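# Move a tray bottle upright into the crate's empty slot

## Task

Pick a bottle up from the tray and set it standing upright in the one empty slot of the crate. It must stay there without the robot supporting it. Neither the crate nor the tray may end up tilted or displaced. Nothing the robot is touching at the end may settle by more than about a fingernail's width once released. Nothing may be knocked or placed off the table.

## Robot and tools

ROBOT. Two arms, left_arm and right_arm, each with a parallel two-finger gripper. The names are labels only and do not match sides of a camera image. Each gripper's fingers extend along its own +z axis and open and close along its own y axis. The reported end_effector_position is the point between the finger pads when closed, roughly 2 cm short of the fingertips; closing pushes the tips about 10 mm further along +z. The bases may be tilted and may sit on mounting plates held by a metal frame behind them; plates and frame are fixed obstacles, and a too close warning counts a plate and its side of the frame as part of that arm. Joint ranges (rad), base to gripper: waist -6.283 to 6.283, shoulder -2.059 to 2.094, upper arm roll -6.283 to 6.283, elbow -0.192 to 3.927, forearm roll -6.283 to 6.283, wrist pitch -1.693 to 3.142, wrist roll -6.283 to 6.283. Load limits (N m): waist 44, shoulder 44, upper arm roll 26.4, elbow 26.4, forearm roll 26.4, wrist pitch 17.6, wrist roll 17.6; a carried object's weight adds to these.

FRAME. A single scene frame, metres: origin on the table surface midway between the arms, +x out across the table, +z up, left_arm on the +y side. Printed hand positions can be off from reality, more so when reaching far.

ROW FORMAT. Every motion command uses a row of 16 numbers: left_arm x, y, z, qw, qx, qy, qz, opening, then right_arm in the same eight-number order. x, y, z is an absolute target position for that gripper in the scene frame (metres); qw, qx, qy, qz is an absolute target orientation quaternion, w first, same frame. Opening runs from -1 (closed) to +1 (fully open, 0.084 m). Both arms must always be filled in. To keep an arm still, resend the exact position and quaternion from the last result taken before it came to rest, with its intended opening; to hold an orientation steady, repeat the same quaternion you chose rather than copying a drifted reported one.

execute_actions(actions): a list of actions run one after another. Each action is a table of up to 15 rows; each row lasts one control step of 1/30 s, and if fewer than 15 rows are given the final row is repeated to fill 15 steps. An empty list only returns state and images. Every target must lie within 0.6 m of that gripper's current position along each of the gripper's own axes at the start of its action, or that action is refused for both arms; if the first action fails this (checked against the latest reported state) or anything is malformed, nothing in the call runs.

move(target, speed, blocking): target is one 16-number row of absolute poses; each gripper travels a straight line toward its pose, all arms finishing together, lasting 0.5 to 10 s (cut off at 10 s). speed is the path top speed in m/s, 0.002 to 0.5, default 0.25; rotation is capped at twice that value in rad/s. Openings are applied when the move starts. Paths ignore obstacles and the other arm; grippers trail, wander and may overshoot speed, mostly with a nearly straight arm. Faster contact and targets placed deeper past a surface mean harder impacts and pressing. blocking=false returns after 0.5 s while motion continues; then use wait or stop before sending new rows or moves. The result adds a move: line with the ending (done, off_target, moving, held, fault) and any limits: limits=paced means a pose was clipped; limits=held means a check blocked some steps and the arm may then surge fast. Each gripper's distance from its pose is given. If only one arm is named, the other finished fine.

wait(seconds): 0 to 10 s, arms keep their last command; a running move continues and the wait ends early when it finishes. stop(): brakes a running move (needs room; fingers keep moving). zoom_image(camera, region): enlarges [x0, y0, x1, y1] pixels (max 504x504) of the latest image from cam_high, cam_low, cam_left_wrist or cam_right_wrist, each 672x504. finished_scene(scene): ends the given scene number after the last command is held; irreversible, and reports success. Replying without a tool call also ends everything.

CONTROL DETAILS. Each step, the commanded pose is clipped to within 70 mm and 16 degrees of the measured pose, then tracked by damped inverse kinematics, favouring position over orientation. A distant target may need several actions; after an action the arm stops at its last clipped pose, so resend the remainder. Hand target lines show the pose the controller is currently heading to. Joints move at most 3.14 rad/s, take 0.16 s to accelerate, and arrive together. Elbows stop just before full extension.

RESULTS. The state line gives each gripper's position, quaternion and linear/angular velocities. grip_measured is the actual finger opening on the command scale. To hold something, command an opening well under grip_measured; lower means a firmer squeeze, up to about 24 N per pad for objects up to around 6 cm (some grippers weaker); fast closing can squeeze harder or even spring open. Commanding the read grip_measured still holds items up to about 6 cm, weakly for wider ones. A pose unreachable line means the clearance check altered or blocked that arm's command.

AVOID. Occasional tugs on held parts or pushes on loose objects may occur. Don't let the arms collide or push on each other. Excess contact torque triggers a torque fault: the arm backs off a joint, freezes 10 s and drops the rest of the call. Carrying loads heats motors; MOTOR HOT appears from 65 °C and at 80 °C an OVER-TEMPERATURE FAULT brakes the arm until cooled. Avoid drops, slips, slamming, hard pushes, shoving the crate or tray, and anything leaving the table.

Each tool is called after "Call:" by a JSON object that holds its "fn" and its "kwargs".

## Session

Call:
{"fn": "execute_actions", "kwargs": {"actions": []}}

Scene clock: 0.00 s.
left_arm: end_effector_position=(+0.2192, +0.4207, +0.3160) grip_measured=+1.00 end_effector_quat_wxyz=(+0.364, +0.151, +0.912, -0.113) end_effector_velocity=(-0.000, +0.000, -0.000) end_effector_angular_velocity=(+0.000, -0.000, -0.001) | right_arm: end_effector_position=(+0.4276, -0.5871, +0.2582) grip_measured=+1.00 end_effector_quat_wxyz=(-0.024, +0.924, -0.379, -0.039) end_effector_velocity=(+0.000, +0.000, +0.001) end_effector_angular_velocity=(-0.001, -0.002, +0.001)
Joint positions: left_arm=[ 0.897 -0.948  0.12   0.462 -0.689  1.456 -1.591  0.084] | right_arm=[-0.434  0.022 -0.006  1.246  0.037  1.309  0.224  0.084]
Joint velocities: left_arm=[ 0.     0.001  0.    -0.     0.     0.     0.002 -0.   ] | right_arm=[ 0.001 -0.002  0.001  0.001  0.     0.     0.     0.   ]
Hand target (left_arm): +0.219, +0.421, +0.316; +0.364, +0.151, +0.912, -0.113
Hand target (right_arm): +0.428, -0.587, +0.258; -0.024, +0.924, -0.379, -0.039

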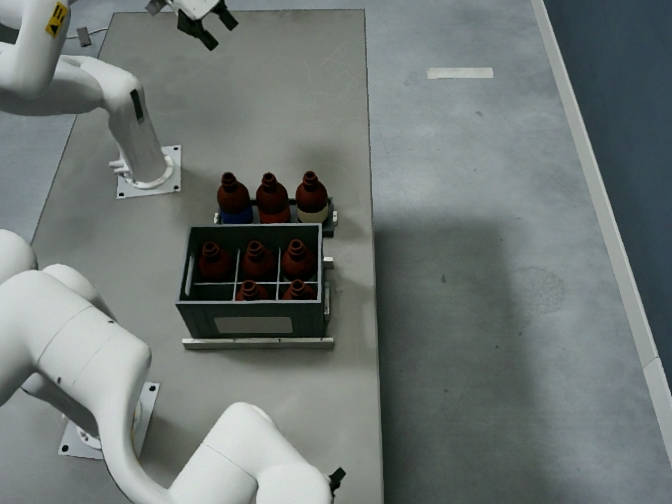

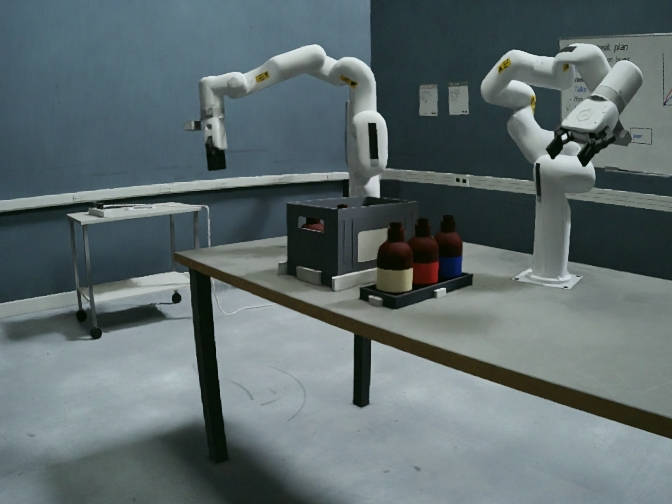

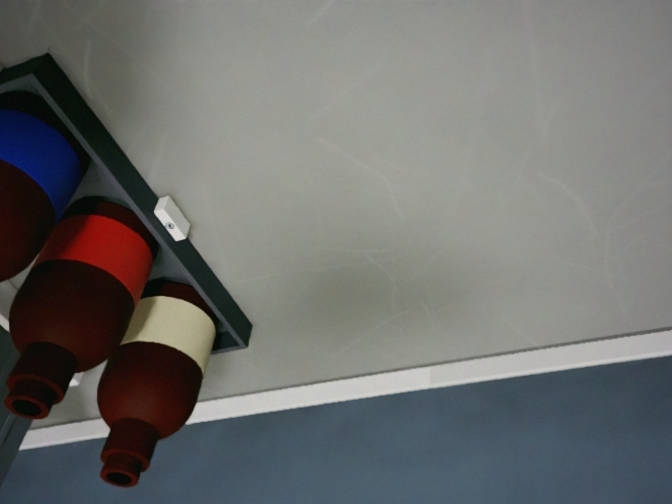

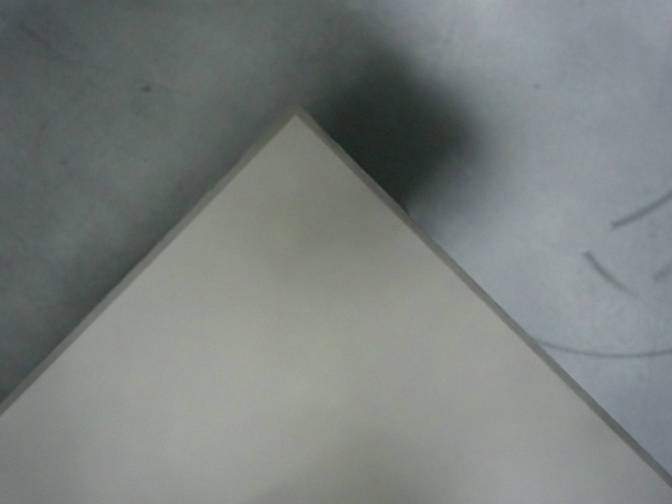

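Call:
{"fn": "move", "kwargs": {"target": [0.3,0.12,0.42,0,1,0,0,1,0.4276,-0.5871,0.2582,-0.024,0.924,-0.379,-0.039,1], "speed": 0.4}}

Call:
{"fn": "move", "kwargs": {"target": [0.22,0.0,0.42,0,1,0,0,1,0.4276,-0.5871,0.2582,-0.024,0.924,-0.379,-0.039,1], "speed": 0.4}}

Scene clock: 5.43 s.
left_arm: end_effector_position=(+0.3012, +0.1205, +0.4202) grip_measured=+1.00 end_effector_quat_wxyz=(+0.001, +1.000, +0.000, +0.001) end_effector_velocity=(+0.000, -0.002, +0.001) end_effector_angular_velocity=(+0.006, -0.001, -0.015) | right_arm: end_effector_position=(+0.4276, -0.5871, +0.2582) grip_measured=+1.00 end_effector_quat_wxyz=(-0.024, +0.924, -0.379, -0.039) end_effector_velocity=(+0.000, -0.000, -0.000) end_effector_angular_velocity=(+0.000, +0.000, -0.001)
Joint positions: left_arm=[ 0.041 -0.435 -0.494  1.314 -0.205  1.698 -0.285  0.084] | right_arm=[-0.434  0.021 -0.006  1.245  0.037  1.308  0.224  0.084]
Joint velocities: left_arm=[-0.003  0.006 -0.007  0.007  0.006  0.002  0.006 -0.   ] | right_arm=[ 0.     0.001 -0.001  0.001 -0.     0.    -0.    -0.   ]
Hand target (left_arm): +0.301, +0.120, +0.420; +0.001, +1.000, -0.001, +0.001
Hand target (right_arm): +0.428, -0.587, +0.258; -0.024, +0.924, -0.379, -0.039
Off the commanded pose (left_arm): 0.001 m, 0 deg.
Off the commanded pose (right_arm): 0.000 m, 0 deg.
move: done

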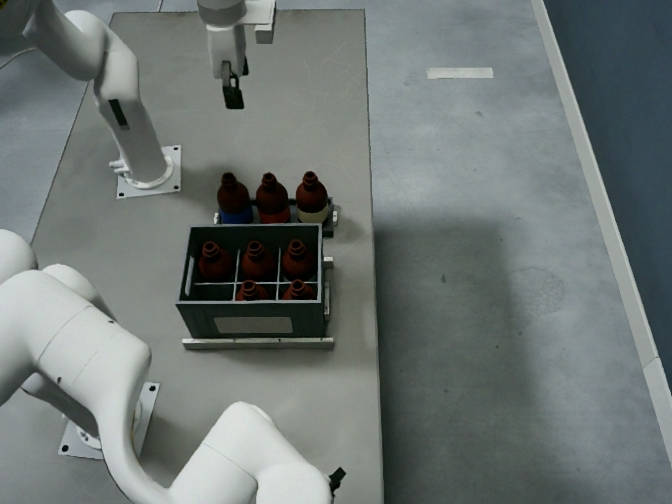

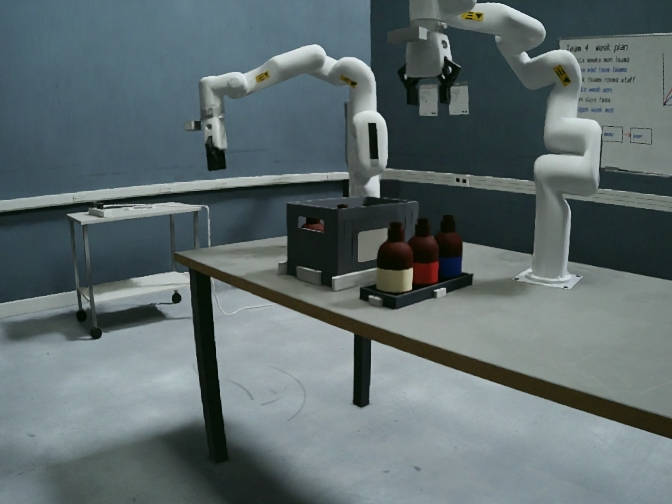

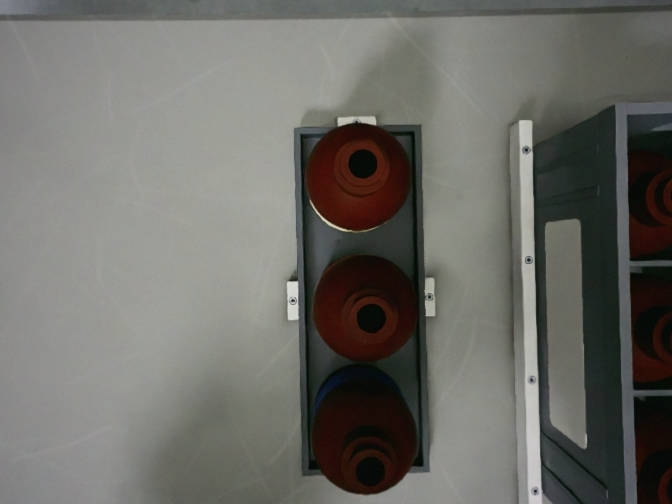

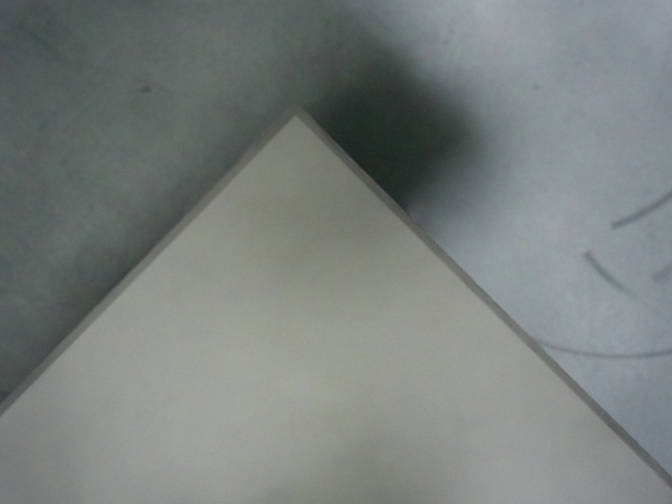

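Scene clock: 6.50 s.
left_arm: end_effector_position=(+0.2206, +0.0000, +0.4200) grip_measured=+1.00 end_effector_quat_wxyz=(+0.000, +1.000, +0.000, +0.000) end_effector_velocity=(-0.001, -0.002, +0.000) end_effector_angular_velocity=(+0.000, -0.001, -0.001) | right_arm: end_effector_position=(+0.4276, -0.5871, +0.2582) grip_measured=+1.00 end_effector_quat_wxyz=(-0.024, +0.924, -0.379, -0.039) end_effector_velocity=(+0.000, +0.001, -0.000) end_effector_angular_velocity=(-0.000, +0.000, +0.001)
Joint positions: left_arm=[-0.033 -0.469 -0.72   1.367 -0.307  1.724 -0.59   0.084] | right_arm=[-0.434  0.021 -0.006  1.245  0.037  1.308  0.224  0.084]
Joint velocities: left_arm=[-0.001  0.001 -0.004  0.003  0.     0.    -0.005 -0.   ] | right_arm=[ 0.001  0.     0.    -0.    -0.     0.    -0.    -0.   ]
Hand target (left_arm): +0.220, -0.000, +0.420; +0.000, +1.000, +0.000, +0.000
Hand target (right_arm): +0.428, -0.587, +0.258; -0.024, +0.924, -0.379, -0.039
Off the commanded pose (left_arm): 0.001 m, 0 deg.
Off the commanded pose (right_arm): 0.000 m, 0 deg.
move: done

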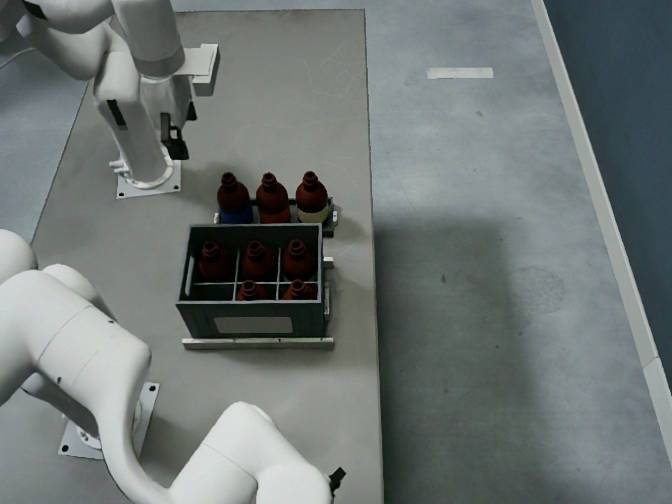

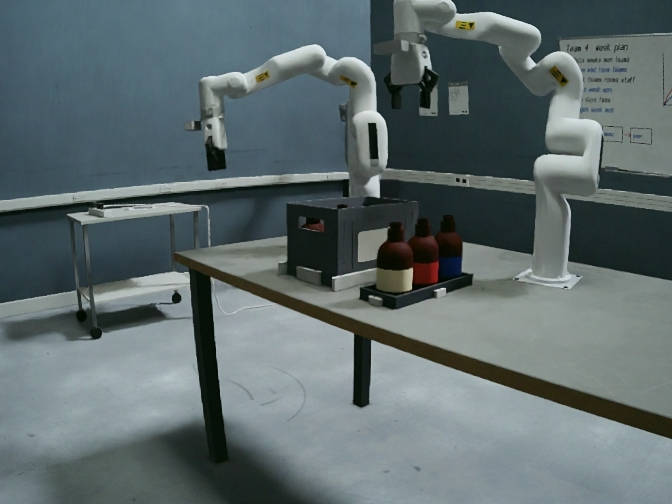

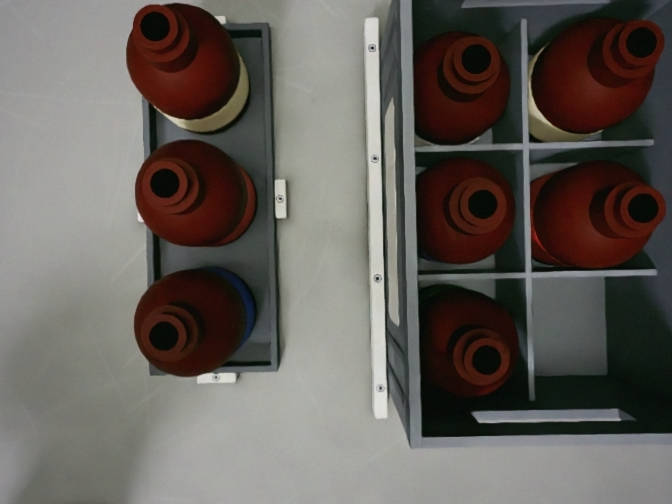

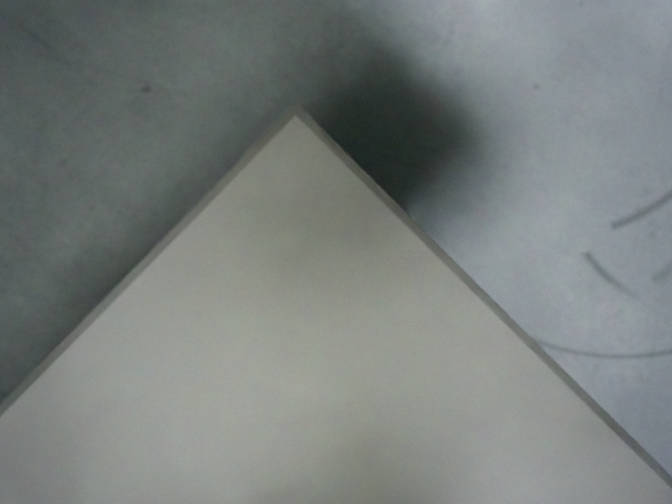

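Call:
{"fn": "move", "kwargs": {"target": [0.245,0.101,0.205,0,1,0,0,0.5,0.4276,-0.5871,0.2582,-0.024,0.924,-0.379,-0.039,1]}}

Call:
{"fn": "zoom_image", "kwargs": {"camera": "cam_low", "region": [340,120,540,300]}}

Call:
{"fn": "zoom_image", "kwargs": {"camera": "cam_high", "region": [170,90,350,240]}}

Scene clock: 9.00 s.
left_arm: end_effector_position=(+0.2447, +0.1010, +0.2054) grip_measured=+0.49 end_effector_quat_wxyz=(-0.000, +1.000, -0.000, +0.000) end_effector_velocity=(+0.000, +0.001, -0.003) end_effector_angular_velocity=(-0.000, +0.002, +0.001) | right_arm: end_effector_position=(+0.4276, -0.5871, +0.2582) grip_measured=+1.00 end_effector_quat_wxyz=(-0.024, +0.924, -0.379, -0.039) end_effector_velocity=(+0.000, +0.000, +0.000) end_effector_angular_velocity=(-0.001, -0.001, +0.001)
Joint positions: left_arm=[-0.065 -0.651 -0.642  0.589 -0.405  1.168 -0.279  0.065] | right_arm=[-0.434  0.021 -0.006  1.245  0.037  1.308  0.224  0.084]
Joint velocities: left_arm=[ 0.001  0.003 -0.001 -0.006 -0.001 -0.007  0.002 -0.   ] | right_arm=[ 0.001 -0.001  0.    -0.    -0.    -0.    -0.     0.   ]
Hand target (left_arm): +0.245, +0.101, +0.205; -0.000, +1.000, -0.000, -0.000
Hand target (right_arm): +0.428, -0.587, +0.258; -0.024, +0.924, -0.379, -0.039
Off the commanded pose (left_arm): 0.001 m, 0 deg.
Off the commanded pose (right_arm): 0.000 m, 0 deg.
move: done

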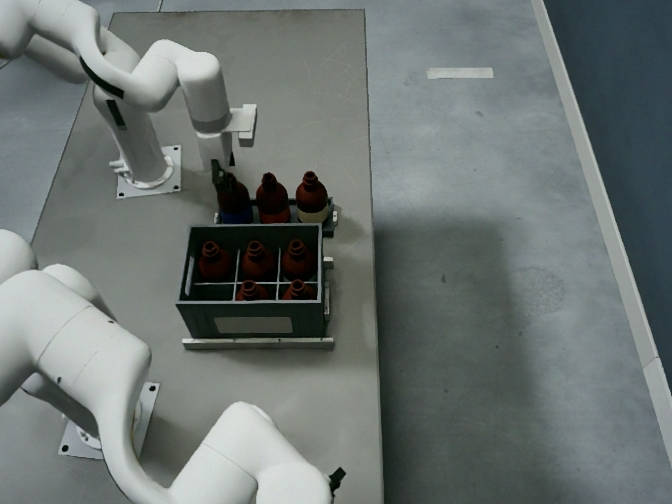

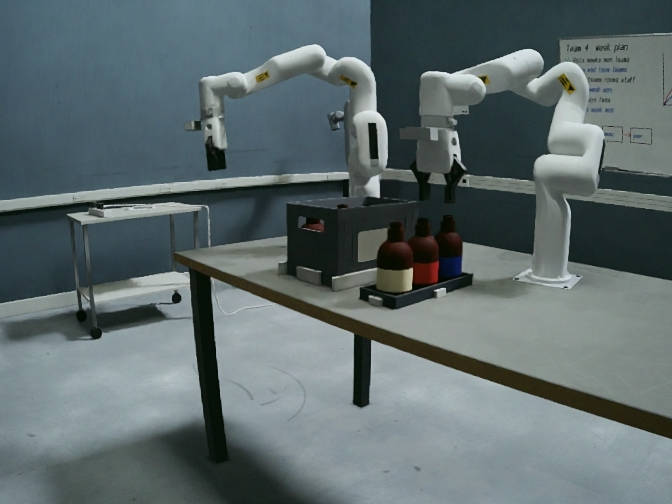

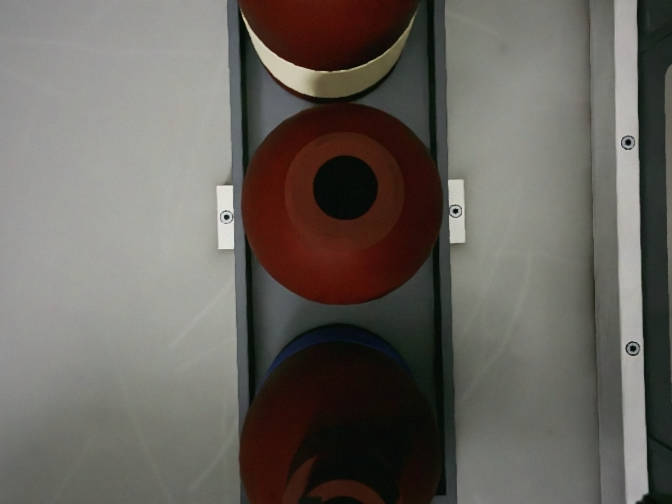

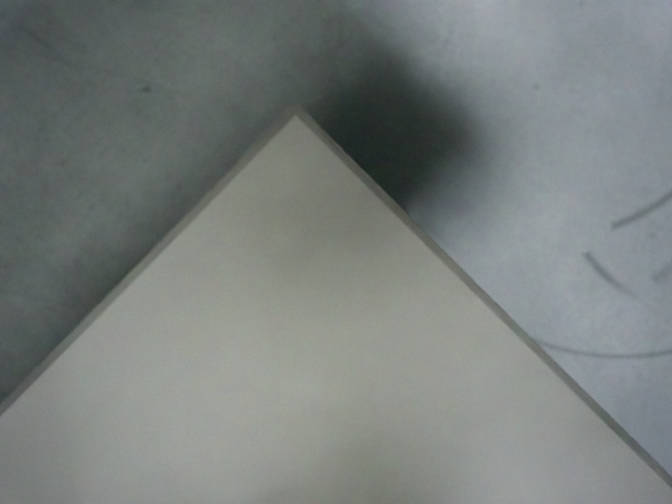

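Region (340, 120, 540, 300) of cam_low's 672x504 image, scaled by 2.520, with more detail than that image has; it fills the top 454 rows of this view, and the rest is white.

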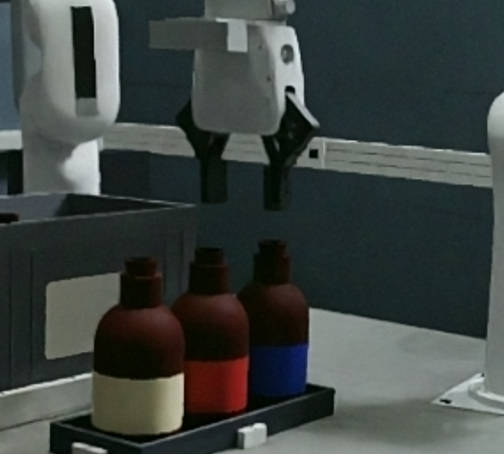

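Region (170, 90, 350, 240) of cam_high's 672x504 image, scaled by 2.800, with more detail than that image has.

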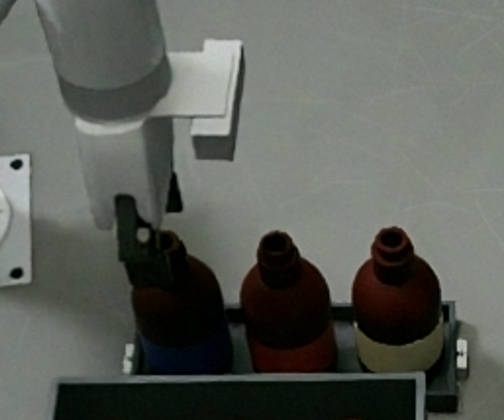

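Call:
{"fn": "move", "kwargs": {"target": [0.247,0.132,0.18,0,1,0,0,0.5,0.4276,-0.5871,0.2582,-0.024,0.924,-0.379,-0.039,1]}}

Call:
{"fn": "zoom_image", "kwargs": {"camera": "cam_low", "region": [380,150,520,290]}}

Call:
{"fn": "zoom_image", "kwargs": {"camera": "cam_high", "region": [170,120,310,240]}}

Scene clock: 10.47 s.
left_arm: end_effector_position=(+0.2469, +0.1317, +0.1803) grip_measured=+0.49 end_effector_quat_wxyz=(-0.000, +1.000, -0.000, +0.000) end_effector_velocity=(+0.000, +0.002, -0.002) end_effector_angular_velocity=(-0.001, +0.001, +0.000) | right_arm: end_effector_position=(+0.4276, -0.5871, +0.2582) grip_measured=+1.00 end_effector_quat_wxyz=(-0.024, +0.924, -0.379, -0.039) end_effector_velocity=(-0.001, +0.001, -0.001) end_effector_angular_velocity=(+0.002, +0.003, +0.000)
Joint positions: left_arm=[-0.054 -0.663 -0.605  0.492 -0.404  1.097 -0.205  0.065] | right_arm=[-0.434  0.021 -0.006  1.245  0.037  1.308  0.224  0.084]
Joint velocities: left_arm=[ 0.001  0.001  0.002 -0.006 -0.    -0.005  0.005 -0.   ] | right_arm=[ 0.     0.     0.    -0.002  0.     0.     0.    -0.   ]
Hand target (left_arm): +0.247, +0.132, +0.180; -0.000, +1.000, -0.000, -0.000
Hand target (right_arm): +0.428, -0.587, +0.258; -0.024, +0.924, -0.379, -0.039
Off the commanded pose (left_arm): 0.000 m, 0 deg.
Off the commanded pose (right_arm): 0.000 m, 0 deg.
move: done

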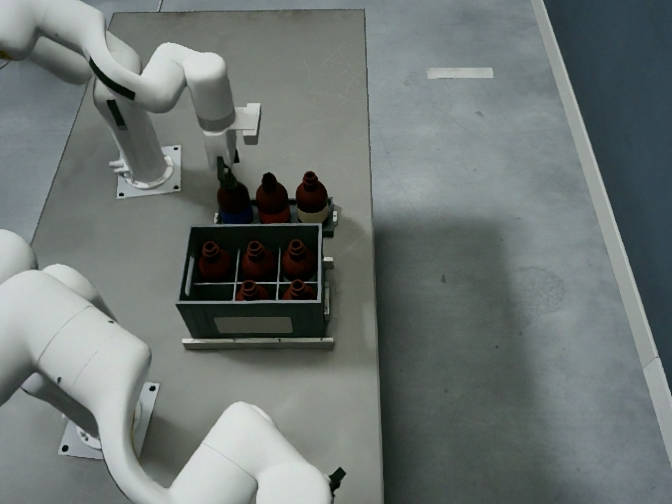

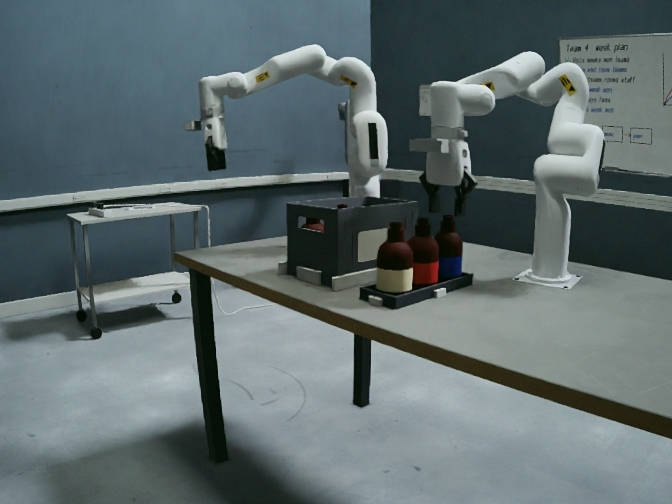

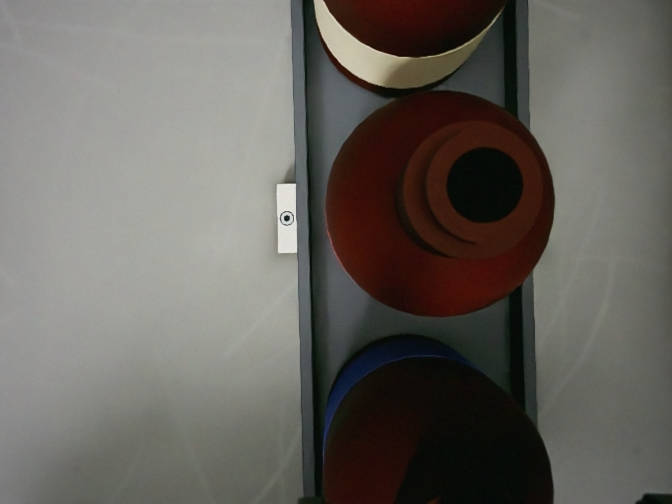

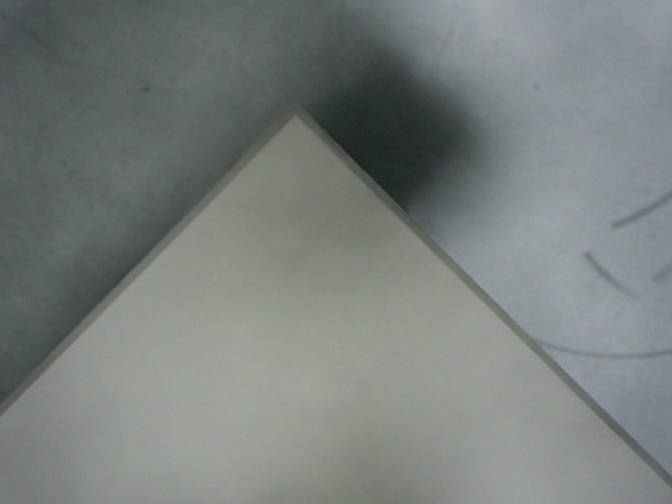

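Region (380, 150, 520, 290) of cam_low's 672x504 image, scaled by 3.600, with more detail than that image has.

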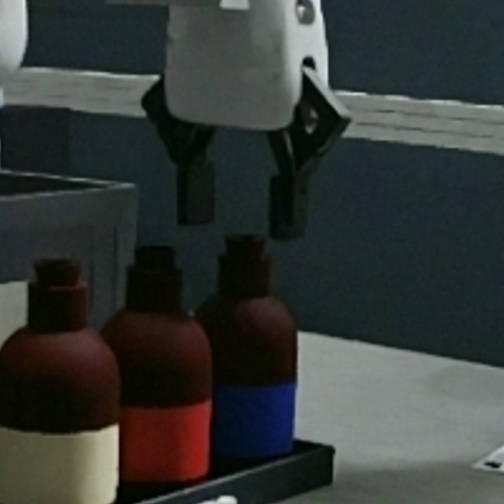

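Region (170, 120, 310, 240) of cam_high's 672x504 image, scaled by 3.600, with more detail than that image has; it fills the top 432 rows of this view, and the rest is white.

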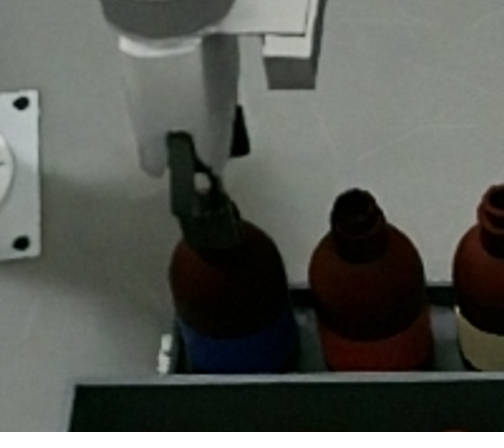

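Call:
{"fn": "move", "kwargs": {"target": [0.242,0.131,0.147,0,1,0,0,0.5,0.4276,-0.5871,0.2582,-0.024,0.924,-0.379,-0.039,1], "speed": 0.1}}

Call:
{"fn": "move", "kwargs": {"target": [0.242,0.131,0.147,0,1,0,0,-0.6,0.4276,-0.5871,0.2582,-0.024,0.924,-0.379,-0.039,1]}}

Call:
{"fn": "move", "kwargs": {"target": [0.242,0.131,0.36,0,1,0,0,-0.6,0.4276,-0.5871,0.2582,-0.024,0.924,-0.379,-0.039,1]}}

Call:
{"fn": "zoom_image", "kwargs": {"camera": "cam_low", "region": [340,60,540,260]}}

Scene clock: 12.93 s.
left_arm: end_effector_position=(+0.2421, +0.1309, +0.1473) grip_measured=+0.49 end_effector_quat_wxyz=(+0.000, +1.000, -0.000, +0.000) end_effector_velocity=(-0.000, -0.000, -0.002) end_effector_angular_velocity=(+0.001, +0.000, +0.001) | right_arm: end_effector_position=(+0.4276, -0.5871, +0.2582) grip_measured=+1.00 end_effector_quat_wxyz=(-0.024, +0.924, -0.379, -0.039) end_effector_velocity=(-0.000, -0.000, +0.001) end_effector_angular_velocity=(-0.001, -0.002, -0.001)
Joint positions: left_arm=[-0.064 -0.624 -0.65   0.419 -0.438  0.986 -0.208  0.065] | right_arm=[-0.434  0.021 -0.006  1.245  0.037  1.308  0.224  0.084]
Joint velocities: left_arm=[ 0.     0.004 -0.004 -0.004 -0.002 -0.008 -0.002 -0.   ] | right_arm=[-0.001 -0.003 -0.    -0.001  0.    -0.     0.    -0.   ]
Hand target (left_arm): +0.242, +0.131, +0.147; +0.000, +1.000, -0.000, -0.000
Hand target (right_arm): +0.428, -0.587, +0.258; -0.024, +0.924, -0.379, -0.039
Off the commanded pose (left_arm): 0.000 m, 0 deg.
Off the commanded pose (right_arm): 0.000 m, 0 deg.
move: done

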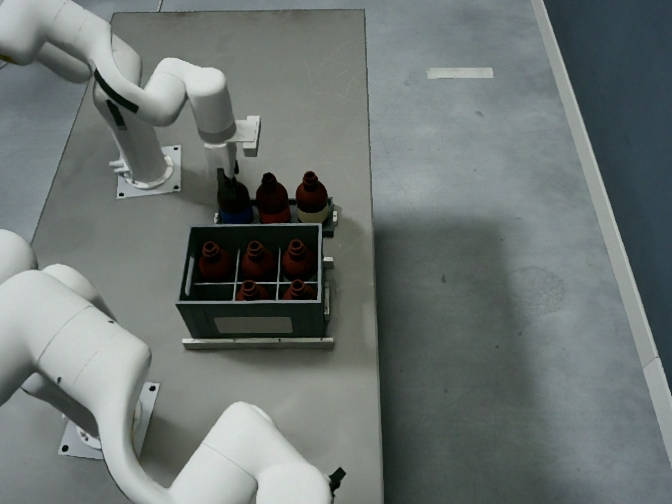

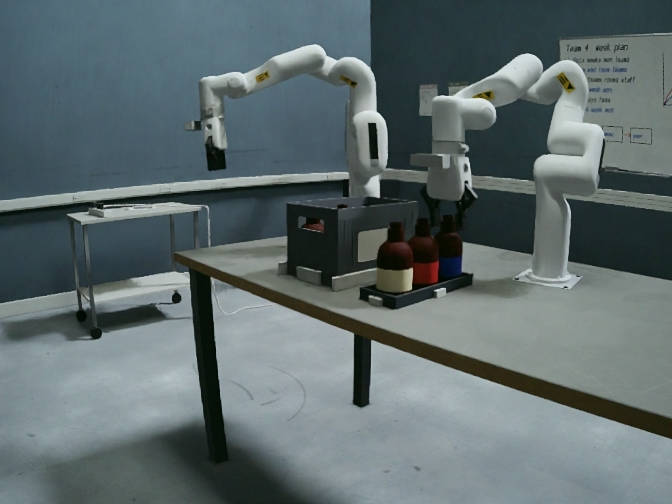

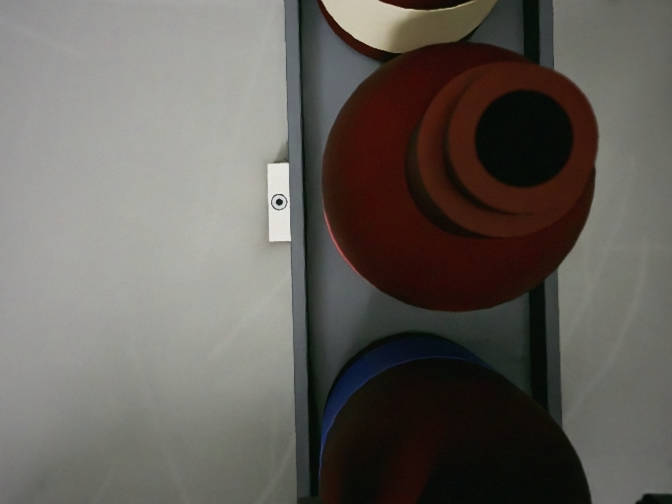

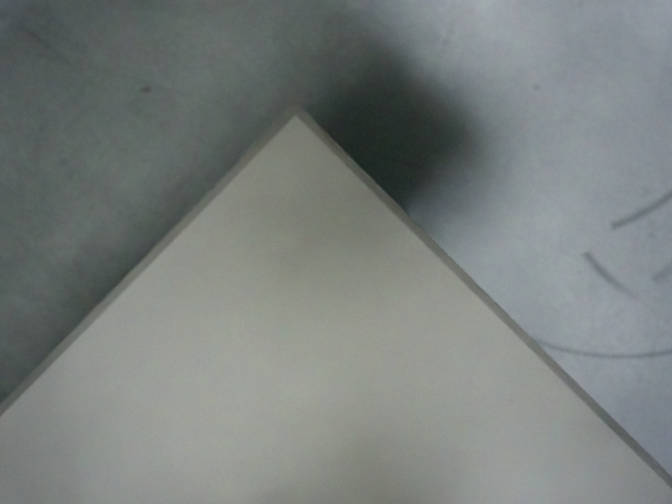

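Scene clock: 13.63 s.
left_arm: end_effector_position=(+0.2422, +0.1309, +0.1473) grip_measured=-0.24 end_effector_quat_wxyz=(+0.000, +1.000, -0.000, +0.000) end_effector_velocity=(-0.000, -0.000, -0.000) end_effector_angular_velocity=(+0.000, +0.000, -0.002) | right_arm: end_effector_position=(+0.4276, -0.5871, +0.2582) grip_measured=+1.00 end_effector_quat_wxyz=(-0.024, +0.924, -0.379, -0.039) end_effector_velocity=(-0.000, -0.000, +0.001) end_effector_angular_velocity=(-0.001, -0.001, -0.001)
Joint positions: left_arm=[-0.064 -0.624 -0.65   0.419 -0.438  0.985 -0.208  0.034] | right_arm=[-0.434  0.021 -0.006  1.245  0.037  1.308  0.224  0.084]
Joint velocities: left_arm=[-0.     0.    -0.001 -0.    -0.    -0.     0.001  0.   ] | right_arm=[-0.001 -0.002 -0.    -0.001  0.    -0.     0.     0.   ]
Hand target (left_arm): +0.242, +0.131, +0.147; +0.000, +1.000, -0.000, -0.000
Hand target (right_arm): +0.428, -0.587, +0.258; -0.024, +0.924, -0.379, -0.039
Off the commanded pose (left_arm): 0.000 m, 0 deg.
Off the commanded pose (right_arm): 0.000 m, 0 deg.
move: done

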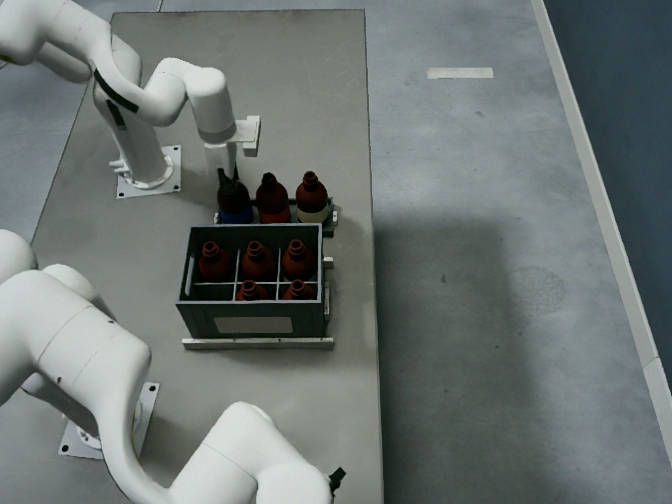

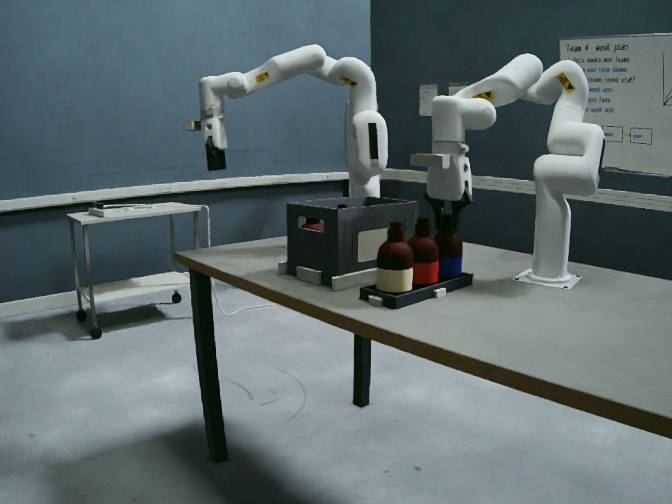

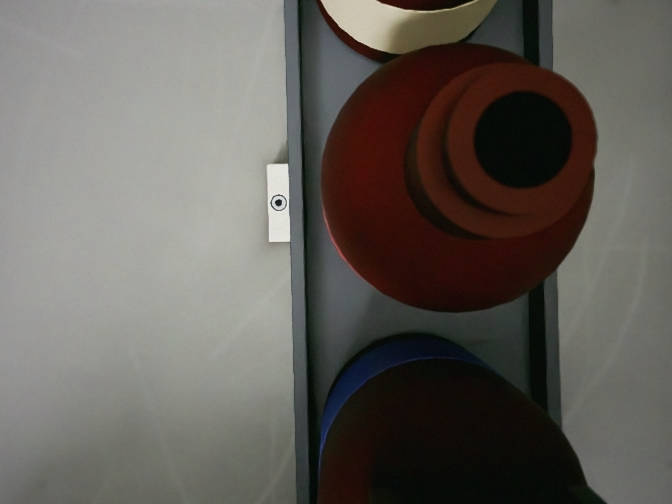

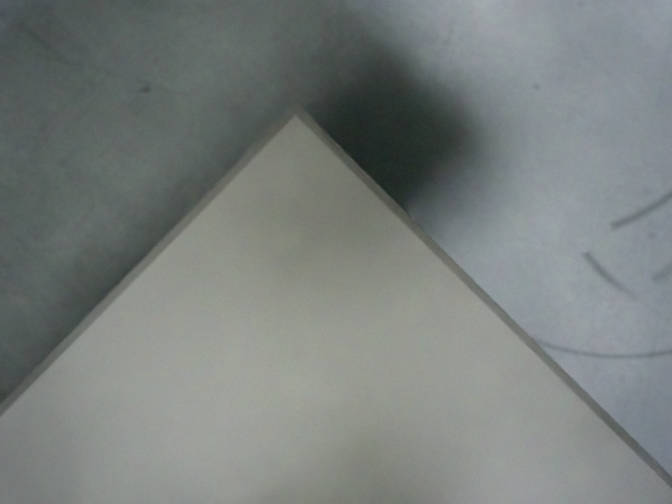

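Scene clock: 15.10 s.
left_arm: end_effector_position=(+0.2420, +0.1311, +0.3596) grip_measured=-0.24 end_effector_quat_wxyz=(-0.000, +1.000, +0.000, -0.000) end_effector_velocity=(+0.000, -0.000, +0.003) end_effector_angular_velocity=(-0.001, -0.002, -0.000) | right_arm: end_effector_position=(+0.4276, -0.5871, +0.2582) grip_measured=+1.00 end_effector_quat_wxyz=(-0.024, +0.924, -0.379, -0.039) end_effector_velocity=(+0.000, +0.000, +0.000) end_effector_angular_velocity=(-0.000, -0.000, +0.001)
Joint positions: left_arm=[-0.028 -0.696 -0.444  0.968 -0.279  1.614 -0.236  0.034] | right_arm=[-0.434  0.021 -0.006  1.245  0.037  1.308  0.224  0.084]
Joint velocities: left_arm=[ 0.001  0.002  0.002  0.01   0.001  0.005 -0.     0.   ] | right_arm=[ 0.001  0.     0.     0.001  0.     0.    -0.    -0.   ]
Hand target (left_arm): +0.242, +0.131, +0.360; -0.000, +1.000, +0.000, +0.000
Hand target (right_arm): +0.428, -0.587, +0.258; -0.024, +0.924, -0.379, -0.039
Off the commanded pose (left_arm): 0.000 m, 0 deg.
Off the commanded pose (right_arm): 0.000 m, 0 deg.
move: done

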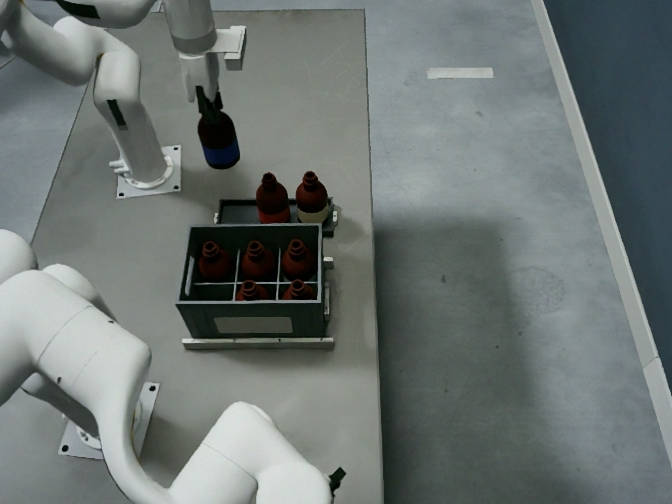

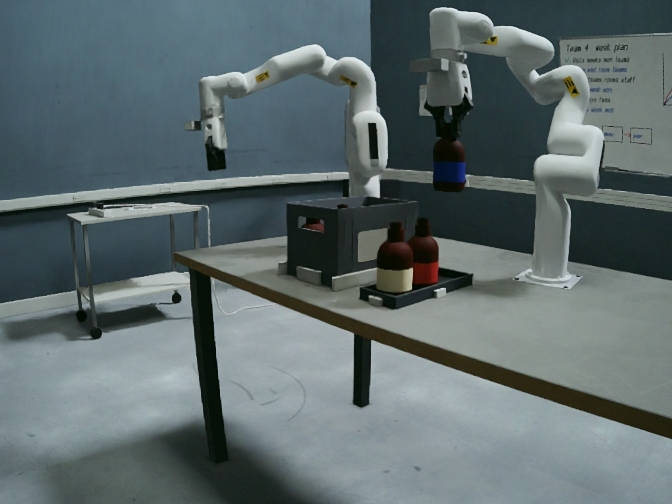

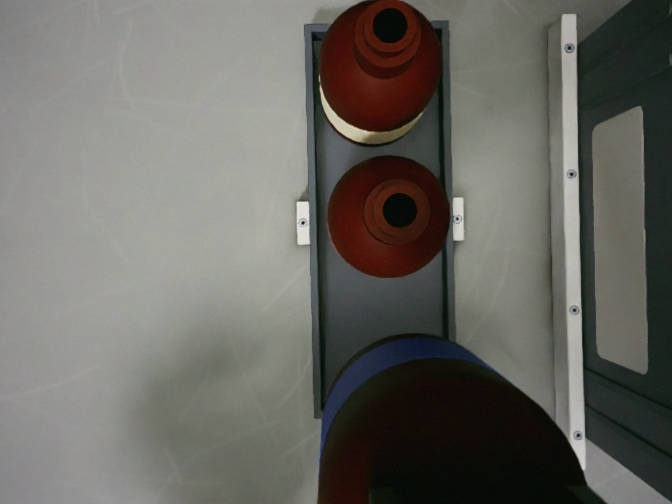

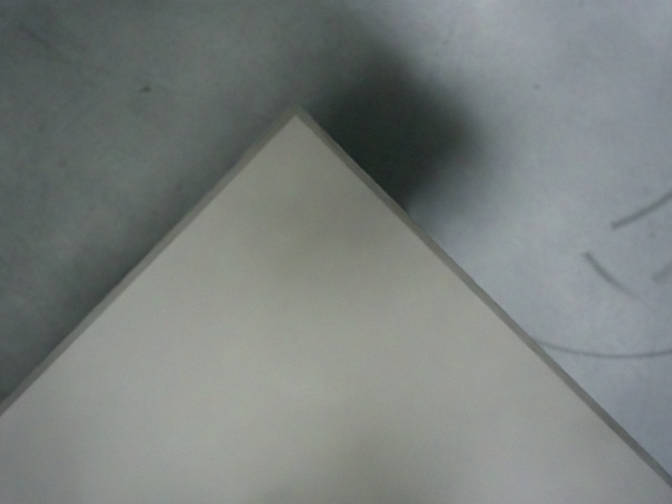

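Region (340, 60, 540, 260) of cam_low's 672x504 image, scaled by 2.520, with more detail than that image has.

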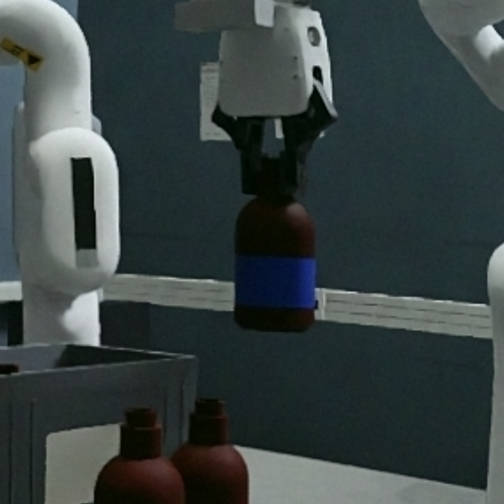

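Call:
{"fn": "move", "kwargs": {"target": [0.233,-0.143,0.35,0,1,0,0,-0.6,0.3,-0.7,0.2582,-0.024,0.924,-0.379,-0.039,1]}}

Scene clock: 17.63 s.
left_arm: end_effector_position=(+0.2337, -0.1433, +0.3501) grip_measured=-0.24 end_effector_quat_wxyz=(+0.001, +1.000, -0.000, +0.001) end_effector_velocity=(+0.000, +0.000, +0.000) end_effector_angular_velocity=(+0.014, +0.005, -0.000) | right_arm: end_effector_position=(+0.2998, -0.6999, +0.2581) grip_measured=+1.00 end_effector_quat_wxyz=(-0.024, +0.924, -0.379, -0.039) end_effector_velocity=(-0.000, -0.000, +0.000) end_effector_angular_velocity=(-0.000, -0.000, -0.001)
Joint positions: left_arm=[-0.082  0.182 -1.254  1.548  0.173  1.489 -1.189  0.034] | right_arm=[-0.608 -0.051 -0.189  1.164 -0.006  1.305 -0.119  0.084]
Joint velocities: left_arm=[-0.029  0.027  0.011  0.02   0.025  0.025 -0.017  0.   ] | right_arm=[-0.001 -0.001 -0.    -0.001  0.    -0.    -0.    -0.   ]
Hand target (left_arm): +0.234, -0.143, +0.350; +0.001, +1.000, -0.000, +0.000
Hand target (right_arm): +0.300, -0.700, +0.258; -0.024, +0.924, -0.379, -0.039
Off the commanded pose (left_arm): 0.001 m, 0 deg.
Off the commanded pose (right_arm): 0.000 m, 0 deg.
move: done

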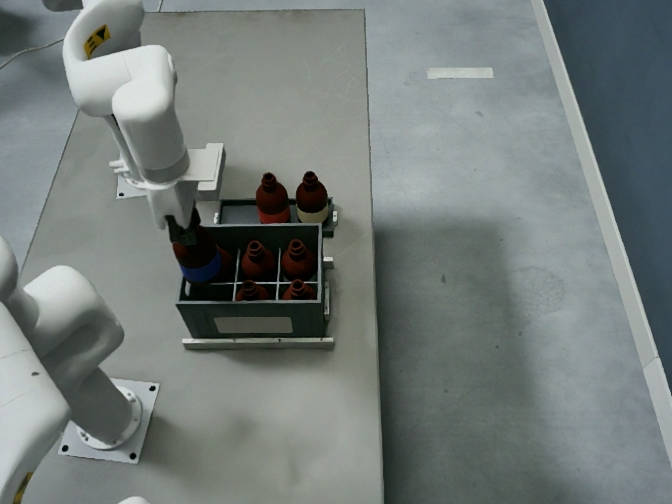

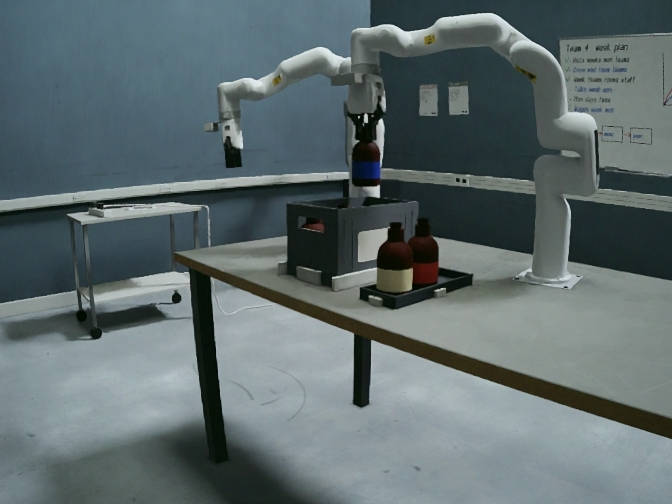

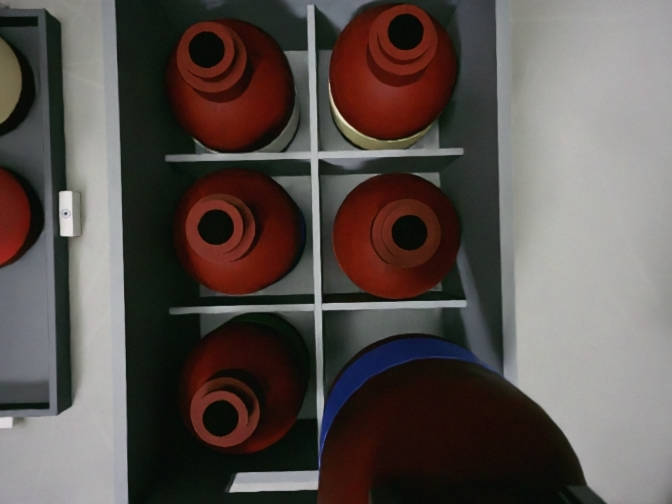

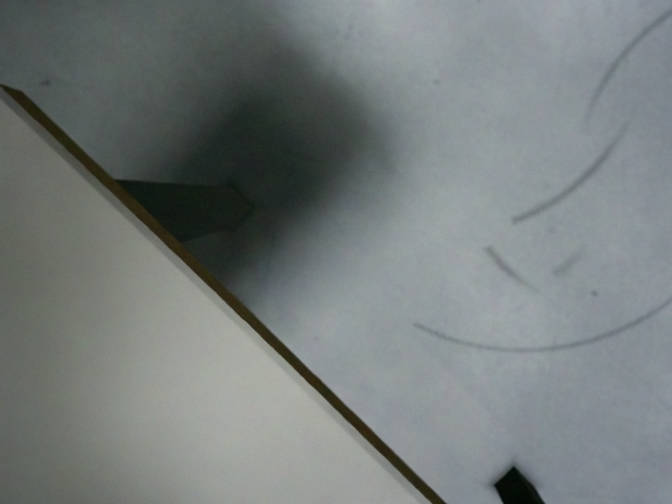

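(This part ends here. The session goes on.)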